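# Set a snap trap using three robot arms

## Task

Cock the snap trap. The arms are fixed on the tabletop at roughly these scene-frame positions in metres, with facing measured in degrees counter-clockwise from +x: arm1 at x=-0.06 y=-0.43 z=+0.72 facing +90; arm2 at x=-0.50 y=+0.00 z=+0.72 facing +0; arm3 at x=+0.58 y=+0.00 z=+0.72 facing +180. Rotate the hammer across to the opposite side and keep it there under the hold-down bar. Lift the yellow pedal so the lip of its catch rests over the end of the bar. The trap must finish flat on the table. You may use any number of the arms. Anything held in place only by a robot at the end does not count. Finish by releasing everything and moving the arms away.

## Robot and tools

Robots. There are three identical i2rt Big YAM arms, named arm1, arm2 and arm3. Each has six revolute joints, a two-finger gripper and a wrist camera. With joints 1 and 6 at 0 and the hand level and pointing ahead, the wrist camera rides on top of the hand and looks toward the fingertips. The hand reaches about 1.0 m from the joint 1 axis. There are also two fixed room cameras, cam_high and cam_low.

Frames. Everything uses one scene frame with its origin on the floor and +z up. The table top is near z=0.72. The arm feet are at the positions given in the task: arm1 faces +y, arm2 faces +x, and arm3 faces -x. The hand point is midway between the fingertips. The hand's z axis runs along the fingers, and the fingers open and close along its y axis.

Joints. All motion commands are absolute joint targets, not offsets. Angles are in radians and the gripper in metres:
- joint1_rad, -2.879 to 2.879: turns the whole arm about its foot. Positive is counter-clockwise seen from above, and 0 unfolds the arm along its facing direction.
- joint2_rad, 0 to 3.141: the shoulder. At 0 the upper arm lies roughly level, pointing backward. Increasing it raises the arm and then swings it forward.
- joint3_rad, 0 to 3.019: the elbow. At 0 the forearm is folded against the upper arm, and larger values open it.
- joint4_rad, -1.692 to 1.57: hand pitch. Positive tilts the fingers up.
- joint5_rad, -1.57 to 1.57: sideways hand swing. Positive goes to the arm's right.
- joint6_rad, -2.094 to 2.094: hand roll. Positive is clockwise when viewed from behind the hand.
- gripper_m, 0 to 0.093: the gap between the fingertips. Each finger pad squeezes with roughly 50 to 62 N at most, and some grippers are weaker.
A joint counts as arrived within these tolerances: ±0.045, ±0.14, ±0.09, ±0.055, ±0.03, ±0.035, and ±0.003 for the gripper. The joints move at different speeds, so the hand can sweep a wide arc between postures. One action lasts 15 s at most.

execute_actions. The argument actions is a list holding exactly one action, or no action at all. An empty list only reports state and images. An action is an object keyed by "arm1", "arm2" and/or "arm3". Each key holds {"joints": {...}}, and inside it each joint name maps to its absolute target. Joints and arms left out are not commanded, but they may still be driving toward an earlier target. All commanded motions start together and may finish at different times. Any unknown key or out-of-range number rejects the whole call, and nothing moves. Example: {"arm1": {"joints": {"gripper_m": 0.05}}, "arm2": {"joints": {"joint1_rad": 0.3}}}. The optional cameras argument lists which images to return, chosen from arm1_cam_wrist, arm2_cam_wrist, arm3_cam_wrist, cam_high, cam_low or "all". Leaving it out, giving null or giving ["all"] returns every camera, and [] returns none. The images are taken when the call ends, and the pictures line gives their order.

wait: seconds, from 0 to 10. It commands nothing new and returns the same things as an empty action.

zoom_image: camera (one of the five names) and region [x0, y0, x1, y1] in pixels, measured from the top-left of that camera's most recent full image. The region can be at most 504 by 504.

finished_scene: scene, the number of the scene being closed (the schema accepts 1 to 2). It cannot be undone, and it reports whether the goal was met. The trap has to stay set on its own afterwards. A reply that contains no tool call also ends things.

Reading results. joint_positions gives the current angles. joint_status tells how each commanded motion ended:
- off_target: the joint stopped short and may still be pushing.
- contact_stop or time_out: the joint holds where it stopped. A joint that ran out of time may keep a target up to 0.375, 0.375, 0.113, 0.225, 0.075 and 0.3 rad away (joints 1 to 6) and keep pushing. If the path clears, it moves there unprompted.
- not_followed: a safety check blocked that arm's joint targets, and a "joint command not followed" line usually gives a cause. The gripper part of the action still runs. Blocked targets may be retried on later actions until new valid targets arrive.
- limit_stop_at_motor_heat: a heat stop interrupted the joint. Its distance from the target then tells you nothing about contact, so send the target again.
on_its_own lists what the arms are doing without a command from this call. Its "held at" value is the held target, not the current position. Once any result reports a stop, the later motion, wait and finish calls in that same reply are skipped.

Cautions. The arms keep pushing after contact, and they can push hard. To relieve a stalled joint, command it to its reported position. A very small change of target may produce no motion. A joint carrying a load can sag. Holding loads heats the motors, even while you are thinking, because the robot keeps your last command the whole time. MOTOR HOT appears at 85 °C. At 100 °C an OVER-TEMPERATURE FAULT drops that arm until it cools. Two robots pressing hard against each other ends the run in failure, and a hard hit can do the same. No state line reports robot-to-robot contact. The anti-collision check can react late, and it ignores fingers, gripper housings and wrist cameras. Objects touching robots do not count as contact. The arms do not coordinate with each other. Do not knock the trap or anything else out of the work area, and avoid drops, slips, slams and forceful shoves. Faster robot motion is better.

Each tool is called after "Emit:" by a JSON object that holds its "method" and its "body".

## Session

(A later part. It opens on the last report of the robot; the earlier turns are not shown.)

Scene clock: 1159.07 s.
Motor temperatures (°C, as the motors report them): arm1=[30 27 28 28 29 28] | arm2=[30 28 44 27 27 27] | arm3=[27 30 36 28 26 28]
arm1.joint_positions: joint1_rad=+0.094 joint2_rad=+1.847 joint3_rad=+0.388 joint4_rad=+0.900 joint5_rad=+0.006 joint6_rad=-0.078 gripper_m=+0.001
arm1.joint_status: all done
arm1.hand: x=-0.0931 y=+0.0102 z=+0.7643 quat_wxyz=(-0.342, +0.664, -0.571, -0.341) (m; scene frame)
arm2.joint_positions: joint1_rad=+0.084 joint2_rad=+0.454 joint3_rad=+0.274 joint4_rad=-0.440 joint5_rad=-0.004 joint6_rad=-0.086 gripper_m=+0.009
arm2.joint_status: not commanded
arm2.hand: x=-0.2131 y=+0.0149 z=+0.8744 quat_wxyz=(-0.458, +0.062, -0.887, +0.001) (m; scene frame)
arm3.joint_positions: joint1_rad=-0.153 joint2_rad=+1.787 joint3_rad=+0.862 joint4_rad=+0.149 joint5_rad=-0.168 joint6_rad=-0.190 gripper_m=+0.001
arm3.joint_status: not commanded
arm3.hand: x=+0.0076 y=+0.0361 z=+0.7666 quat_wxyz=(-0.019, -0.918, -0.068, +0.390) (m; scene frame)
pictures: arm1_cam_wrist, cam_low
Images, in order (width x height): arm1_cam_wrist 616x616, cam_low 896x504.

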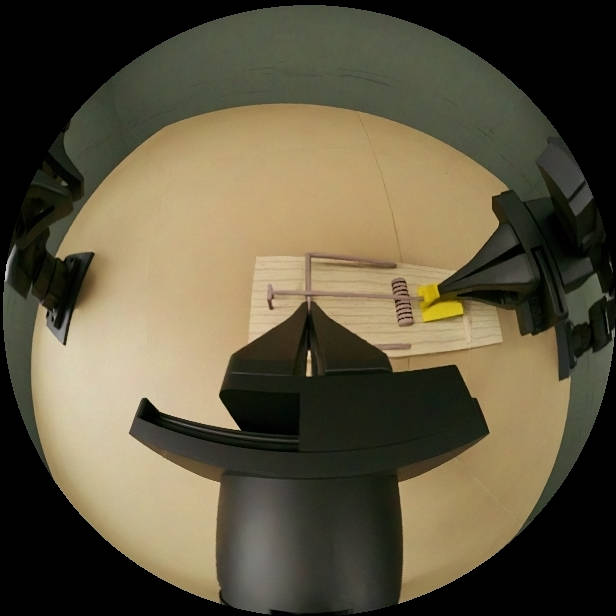

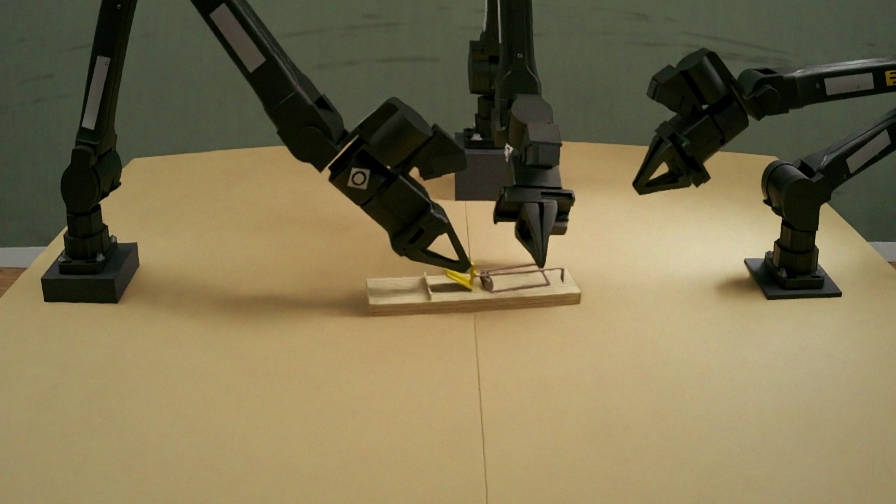

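Emit:
{"method": "execute_actions", "body": {"actions": [{"arm1":{"joints":{"joint2_rad":1.868}}}], "cameras": ["cam_low","arm1_cam_wrist"]}}

Emit:
{"method": "zoom_image", "body": {"camera": "cam_low", "region": [420,220,600,320]}}

Scene clock: 1162.53 s.
Motor temperatures (°C, as the motors report them): arm1=[30 27 28 28 29 28] | arm2=[30 28 44 27 27 27] | arm3=[27 30 36 28 26 28]
arm1.joint_positions: joint1_rad=+0.094 joint2_rad=+1.839 joint3_rad=+0.388 joint4_rad=+0.894 joint5_rad=+0.005 joint6_rad=-0.078 gripper_m=+0.001
arm1.joint_status: all done
arm1.hand: x=-0.0932 y=+0.0107 z=+0.7664 quat_wxyz=(-0.343, +0.664, -0.570, -0.342) (m; scene frame)
arm2.joint_positions: joint1_rad=+0.084 joint2_rad=+0.454 joint3_rad=+0.274 joint4_rad=-0.440 joint5_rad=-0.004 joint6_rad=-0.086 gripper_m=+0.009
arm2.joint_status: not commanded
arm2.hand: x=-0.2131 y=+0.0149 z=+0.8744 quat_wxyz=(-0.458, +0.062, -0.887, +0.001) (m; scene frame)
arm3.joint_positions: joint1_rad=-0.153 joint2_rad=+1.787 joint3_rad=+0.862 joint4_rad=+0.149 joint5_rad=-0.167 joint6_rad=-0.190 gripper_m=+0.001
arm3.joint_status: not commanded
arm3.hand: x=+0.0076 y=+0.0362 z=+0.7665 quat_wxyz=(-0.018, -0.918, -0.068, +0.390) (m; scene frame)
pictures: arm1_cam_wrist, cam_low
Images, in order (width x height): arm1_cam_wrist 616x616, cam_low 896x504.

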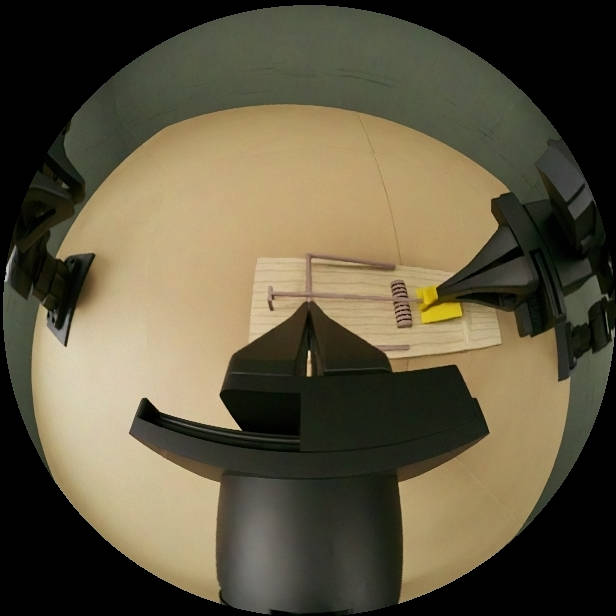

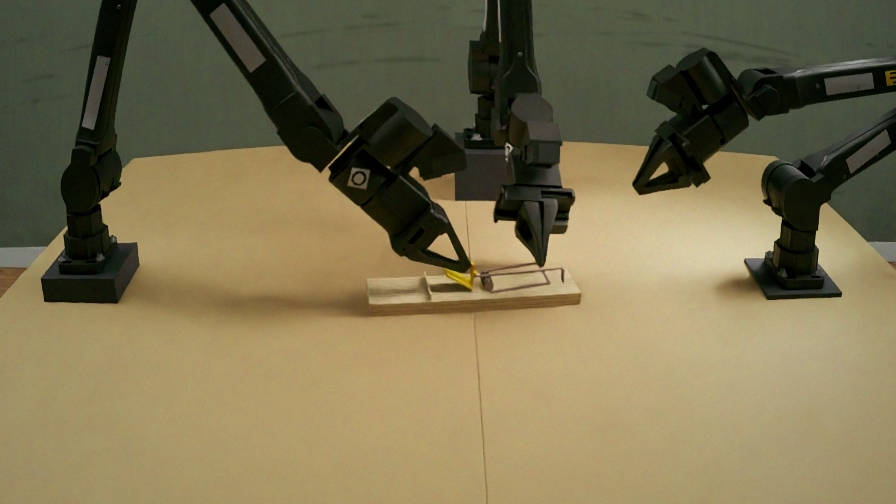

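Region (420, 220, 600, 320) of cam_low's 896x504 image, scaled by 2.800, with more detail than that image has.

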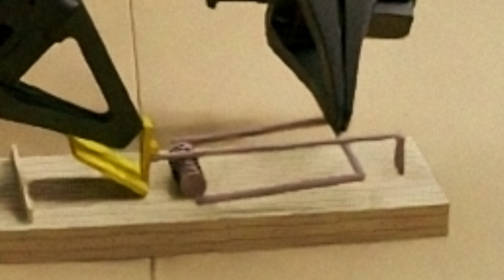

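Emit:
{"method": "execute_actions", "body": {"actions": [{"arm1":{"joints":{"joint1_rad":0.096,"joint2_rad":1.845,"joint3_rad":0.386,"joint4_rad":0.885}}}], "cameras": ["cam_low","arm3_cam_wrist"]}}

Emit:
{"method": "zoom_image", "body": {"camera": "cam_low", "region": [440,240,580,310]}}

Scene clock: 1164.93 s.
Motor temperatures (°C, as the motors report them): arm1=[30 27 28 28 29 28] | arm2=[30 28 44 27 27 27] | arm3=[27 30 36 28 26 28]
arm1.joint_positions: joint1_rad=+0.094 joint2_rad=+1.837 joint3_rad=+0.388 joint4_rad=+0.894 joint5_rad=+0.005 joint6_rad=-0.078 gripper_m=+0.000
arm1.joint_status: all done
arm1.hand: x=-0.0933 y=+0.0111 z=+0.7675 quat_wxyz=(-0.343, +0.663, -0.570, -0.343) (m; scene frame)
arm2.joint_positions: joint1_rad=+0.084 joint2_rad=+0.454 joint3_rad=+0.274 joint4_rad=-0.440 joint5_rad=-0.004 joint6_rad=-0.086 gripper_m=+0.009
arm2.joint_status: not commanded
arm2.hand: x=-0.2131 y=+0.0149 z=+0.8744 quat_wxyz=(-0.458, +0.062, -0.887, +0.001) (m; scene frame)
arm3.joint_positions: joint1_rad=-0.153 joint2_rad=+1.787 joint3_rad=+0.862 joint4_rad=+0.149 joint5_rad=-0.167 joint6_rad=-0.190 gripper_m=+0.001
arm3.joint_status: not commanded
arm3.hand: x=+0.0076 y=+0.0362 z=+0.7665 quat_wxyz=(-0.018, -0.918, -0.068, +0.390) (m; scene frame)
pictures: arm3_cam_wrist, cam_low
Images, in order (width x height): arm3_cam_wrist 616x616, cam_low 896x504.

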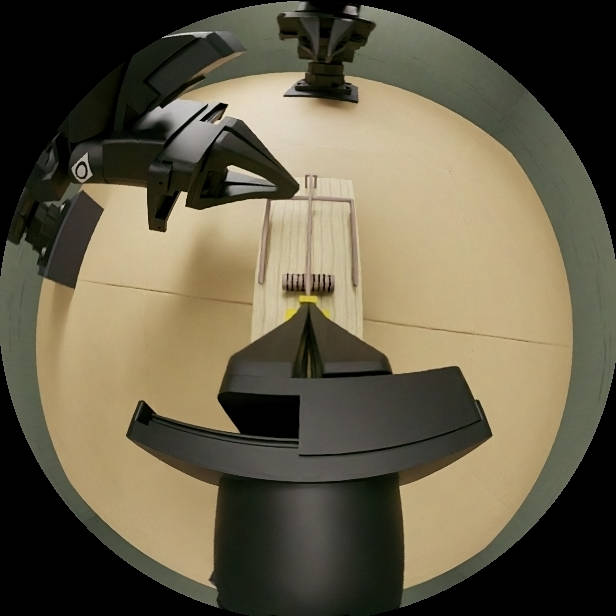

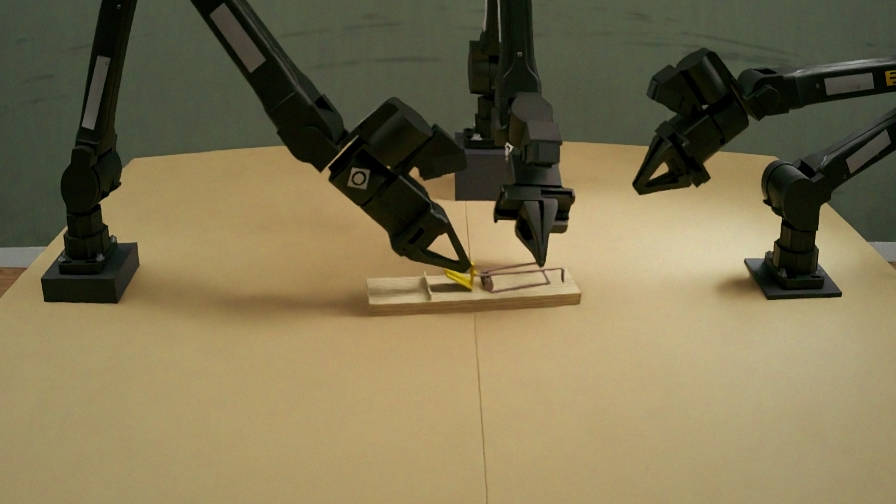

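Region (440, 240, 580, 310) of cam_low's 896x504 image, scaled by 3.600, with more detail than that image has.

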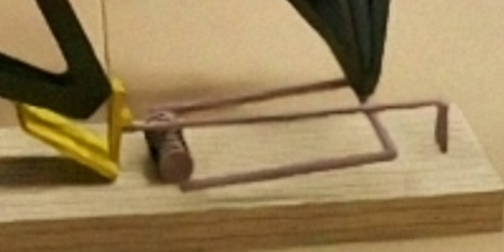

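Emit:
{"method": "execute_actions", "body": {"actions": [{"arm1":{"joints":{"gripper_m":0.009,"joint2_rad":1.837}}}], "cameras": ["cam_low","arm1_cam_wrist"]}}

Emit:
{"method": "zoom_image", "body": {"camera": "cam_low", "region": [440,240,580,310]}}

Scene clock: 1173.83 s.
Motor temperatures (°C, as the motors report them): arm1=[29 27 28 28 29 28] | arm2=[30 28 44 27 27 27] | arm3=[27 30 37 28 26 28]
arm1.joint_positions: joint1_rad=+0.094 joint2_rad=+1.837 joint3_rad=+0.388 joint4_rad=+0.894 joint5_rad=+0.003 joint6_rad=-0.078 gripper_m=+0.009
arm1.joint_status: all done
arm1.hand: x=-0.0937 y=+0.0111 z=+0.7675 quat_wxyz=(-0.343, +0.664, -0.569, -0.343) (m; scene frame)
arm2.joint_positions: joint1_rad=+0.084 joint2_rad=+0.454 joint3_rad=+0.274 joint4_rad=-0.440 joint5_rad=-0.004 joint6_rad=-0.086 gripper_m=+0.009
arm2.joint_status: not commanded
arm2.hand: x=-0.2131 y=+0.0149 z=+0.8744 quat_wxyz=(-0.458, +0.062, -0.887, +0.001) (m; scene frame)
arm3.joint_positions: joint1_rad=-0.153 joint2_rad=+1.787 joint3_rad=+0.862 joint4_rad=+0.149 joint5_rad=-0.167 joint6_rad=-0.190 gripper_m=+0.001
arm3.joint_status: not commanded
arm3.hand: x=+0.0076 y=+0.0362 z=+0.7665 quat_wxyz=(-0.018, -0.918, -0.068, +0.390) (m; scene frame)
pictures: arm1_cam_wrist, cam_low
Images, in order (width x height): arm1_cam_wrist 616x616, cam_low 896x504.

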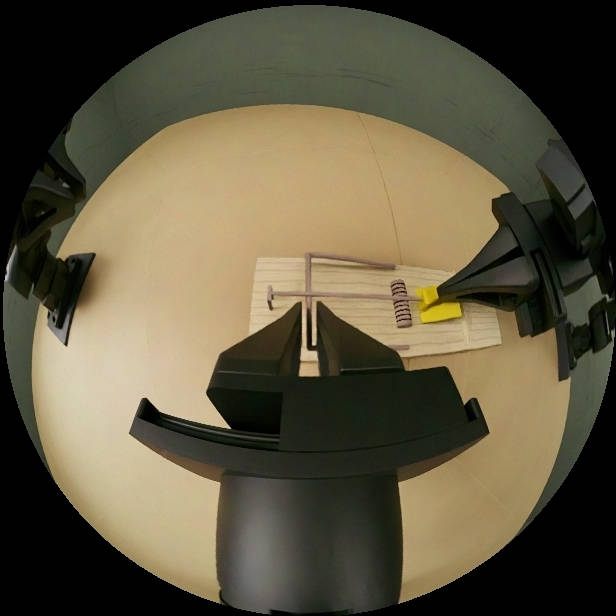

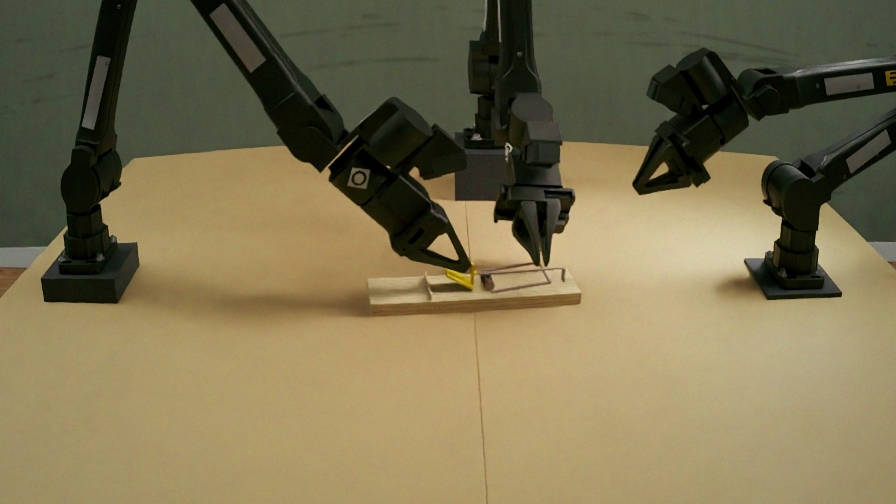

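Region (440, 240, 580, 310) of cam_low's 896x504 image, scaled by 3.600, with more detail than that image has.

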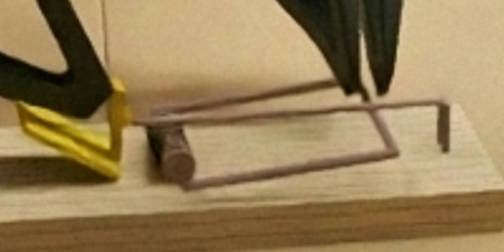

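Emit:
{"method": "execute_actions", "body": {"actions": [{"arm1":{"joints":{"joint2_rad":1.76,"joint3_rad":0.355}},"arm3":{"joints":{"joint1_rad":-0.153,"joint2_rad":1.71,"joint3_rad":0.825,"joint4_rad":0.155}}}], "cameras": ["cam_low","cam_high"]}}

Emit:
{"method": "zoom_image", "body": {"camera": "cam_low", "region": [420,220,600,320]}}

Scene clock: 1188.57 s.
Motor temperatures (°C, as the motors report them): arm1=[29 28 28 28 29 28] | arm2=[30 28 44 27 27 27] | arm3=[27 30 37 28 26 28]
arm1.joint_positions: joint1_rad=+0.094 joint2_rad=+1.764 joint3_rad=+0.356 joint4_rad=+0.893 joint5_rad=+0.003 joint6_rad=-0.078 gripper_m=+0.009
arm1.joint_status: all done
arm1.hand: x=-0.0932 y=+0.0058 z=+0.7892 quat_wxyz=(-0.355, +0.656, -0.563, -0.356) (m; scene frame)
arm2.joint_positions: joint1_rad=+0.084 joint2_rad=+0.454 joint3_rad=+0.274 joint4_rad=-0.440 joint5_rad=-0.004 joint6_rad=-0.086 gripper_m=+0.009
arm2.joint_status: not commanded
arm2.hand: x=-0.2131 y=+0.0149 z=+0.8744 quat_wxyz=(-0.458, +0.062, -0.887, +0.001) (m; scene frame)
arm3.joint_positions: joint1_rad=-0.153 joint2_rad=+1.730 joint3_rad=+0.817 joint4_rad=+0.149 joint5_rad=-0.167 joint6_rad=-0.190 gripper_m=+0.001
arm3.joint_status: all done
arm3.hand: x=+0.0219 y=+0.0346 z=+0.7800 quat_wxyz=(-0.017, -0.916, -0.068, +0.396) (m; scene frame)
pictures: cam_high, cam_low
Images, in order (width x height): cam_high 896x504, cam_low 896x504.

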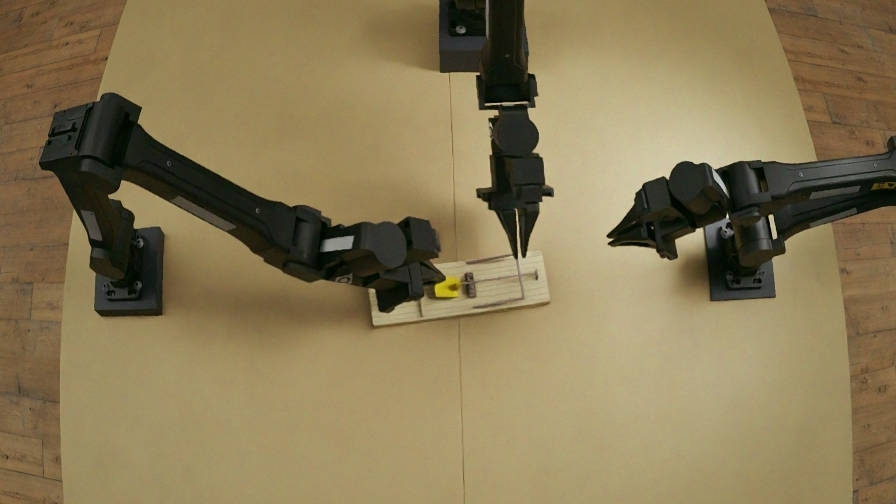

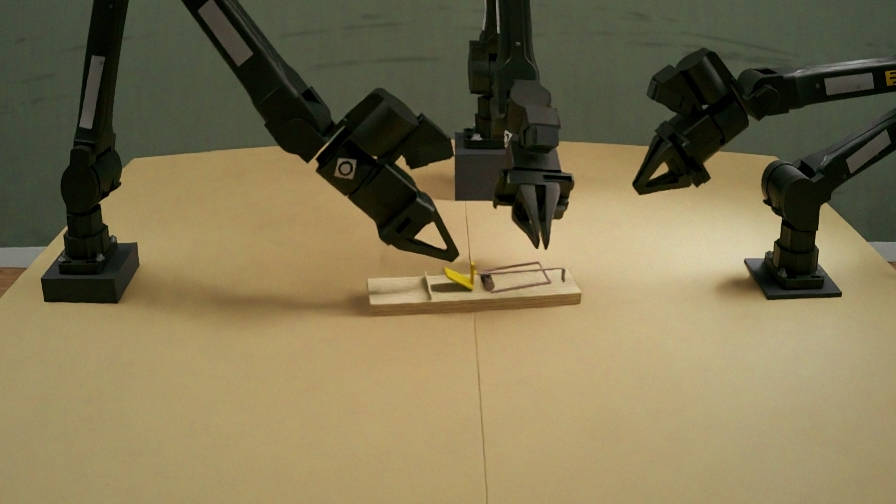

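Region (420, 220, 600, 320) of cam_low's 896x504 image, scaled by 2.800, with more detail than that image has.

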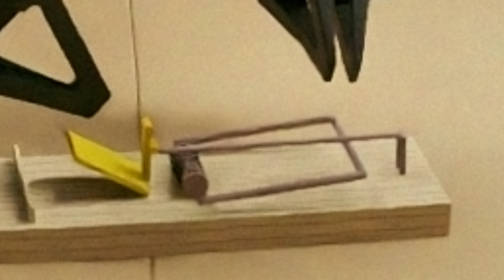

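Emit:
{"method": "execute_actions", "body": {"actions": [{"arm1":{"joints":{"joint2_rad":0.95,"joint3_rad":0.2}},"arm2":{"joints":{"joint1_rad":0.7}},"arm3":{"joints":{"joint2_rad":0.95,"joint3_rad":0.4}}}], "cameras": ["cam_low","cam_high"]}}

Emit:
{"method": "zoom_image", "body": {"camera": "cam_low", "region": [360,220,600,330]}}

Scene clock: 1201.77 s.
Motor temperatures (°C, as the motors report them): arm1=[29 28 28 28 29 28] | arm2=[30 28 45 27 27 27] | arm3=[27 30 36 28 26 28]
arm1.joint_positions: joint1_rad=+0.094 joint2_rad=+0.952 joint3_rad=+0.197 joint4_rad=+0.889 joint5_rad=+0.003 joint6_rad=-0.078 gripper_m=+0.009
arm1.joint_status: all done
arm1.hand: x=-0.0877 y=-0.0509 z=+1.0476 quat_wxyz=(-0.531, +0.499, -0.430, -0.532) (m; scene frame)
arm2.joint_positions: joint1_rad=+0.693 joint2_rad=+0.454 joint3_rad=+0.274 joint4_rad=-0.440 joint5_rad=-0.001 joint6_rad=-0.086 gripper_m=+0.009
arm2.joint_status: all done
arm2.hand: x=-0.2738 y=+0.1759 z=+0.8758 quat_wxyz=(-0.440, +0.325, -0.826, -0.135) (m; scene frame)
arm3.joint_positions: joint1_rad=-0.153 joint2_rad=+0.954 joint3_rad=+0.396 joint4_rad=+0.149 joint5_rad=-0.167 joint6_rad=-0.190 gripper_m=+0.001
arm3.joint_status: all done
arm3.hand: x=+0.1728 y=+0.0175 z=+0.9375 quat_wxyz=(+0.013, -0.832, -0.078, +0.549) (m; scene frame)
pictures: cam_high, cam_low
Images, in order (width x height): cam_high 896x504, cam_low 896x504.

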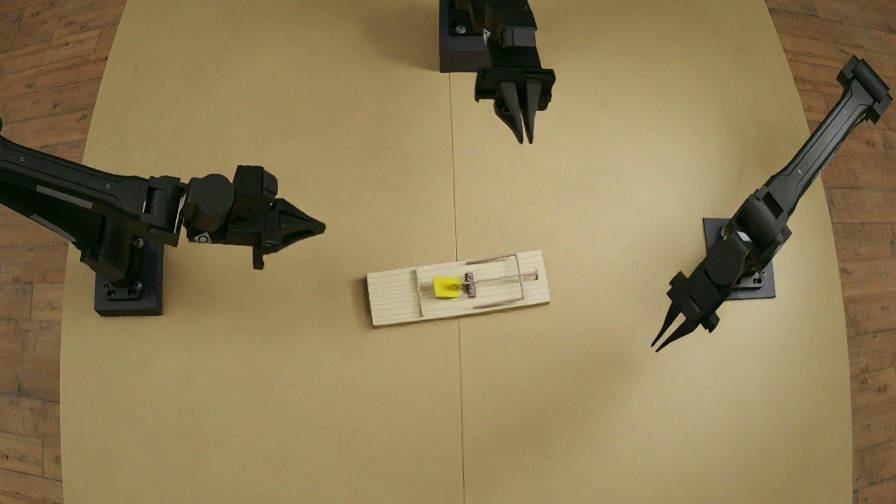

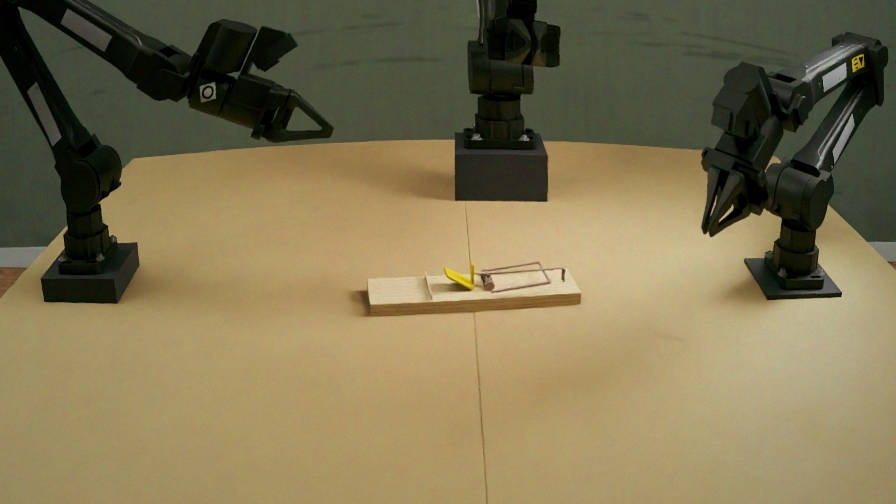

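Region (360, 220, 600, 330) of cam_low's 896x504 image, scaled by 2.100, with more detail than that image has; it fills the top 231 rows of this view, and the rest is white.

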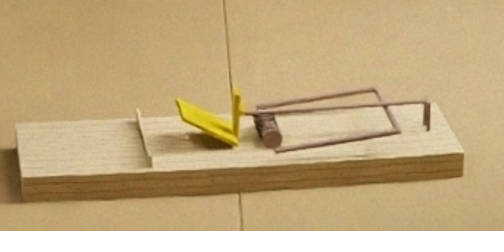

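The trap is set and all arms are clear.

Emit:
{"method": "finished_scene", "body": {"scene": 1}}

The scene is finished: the task was done.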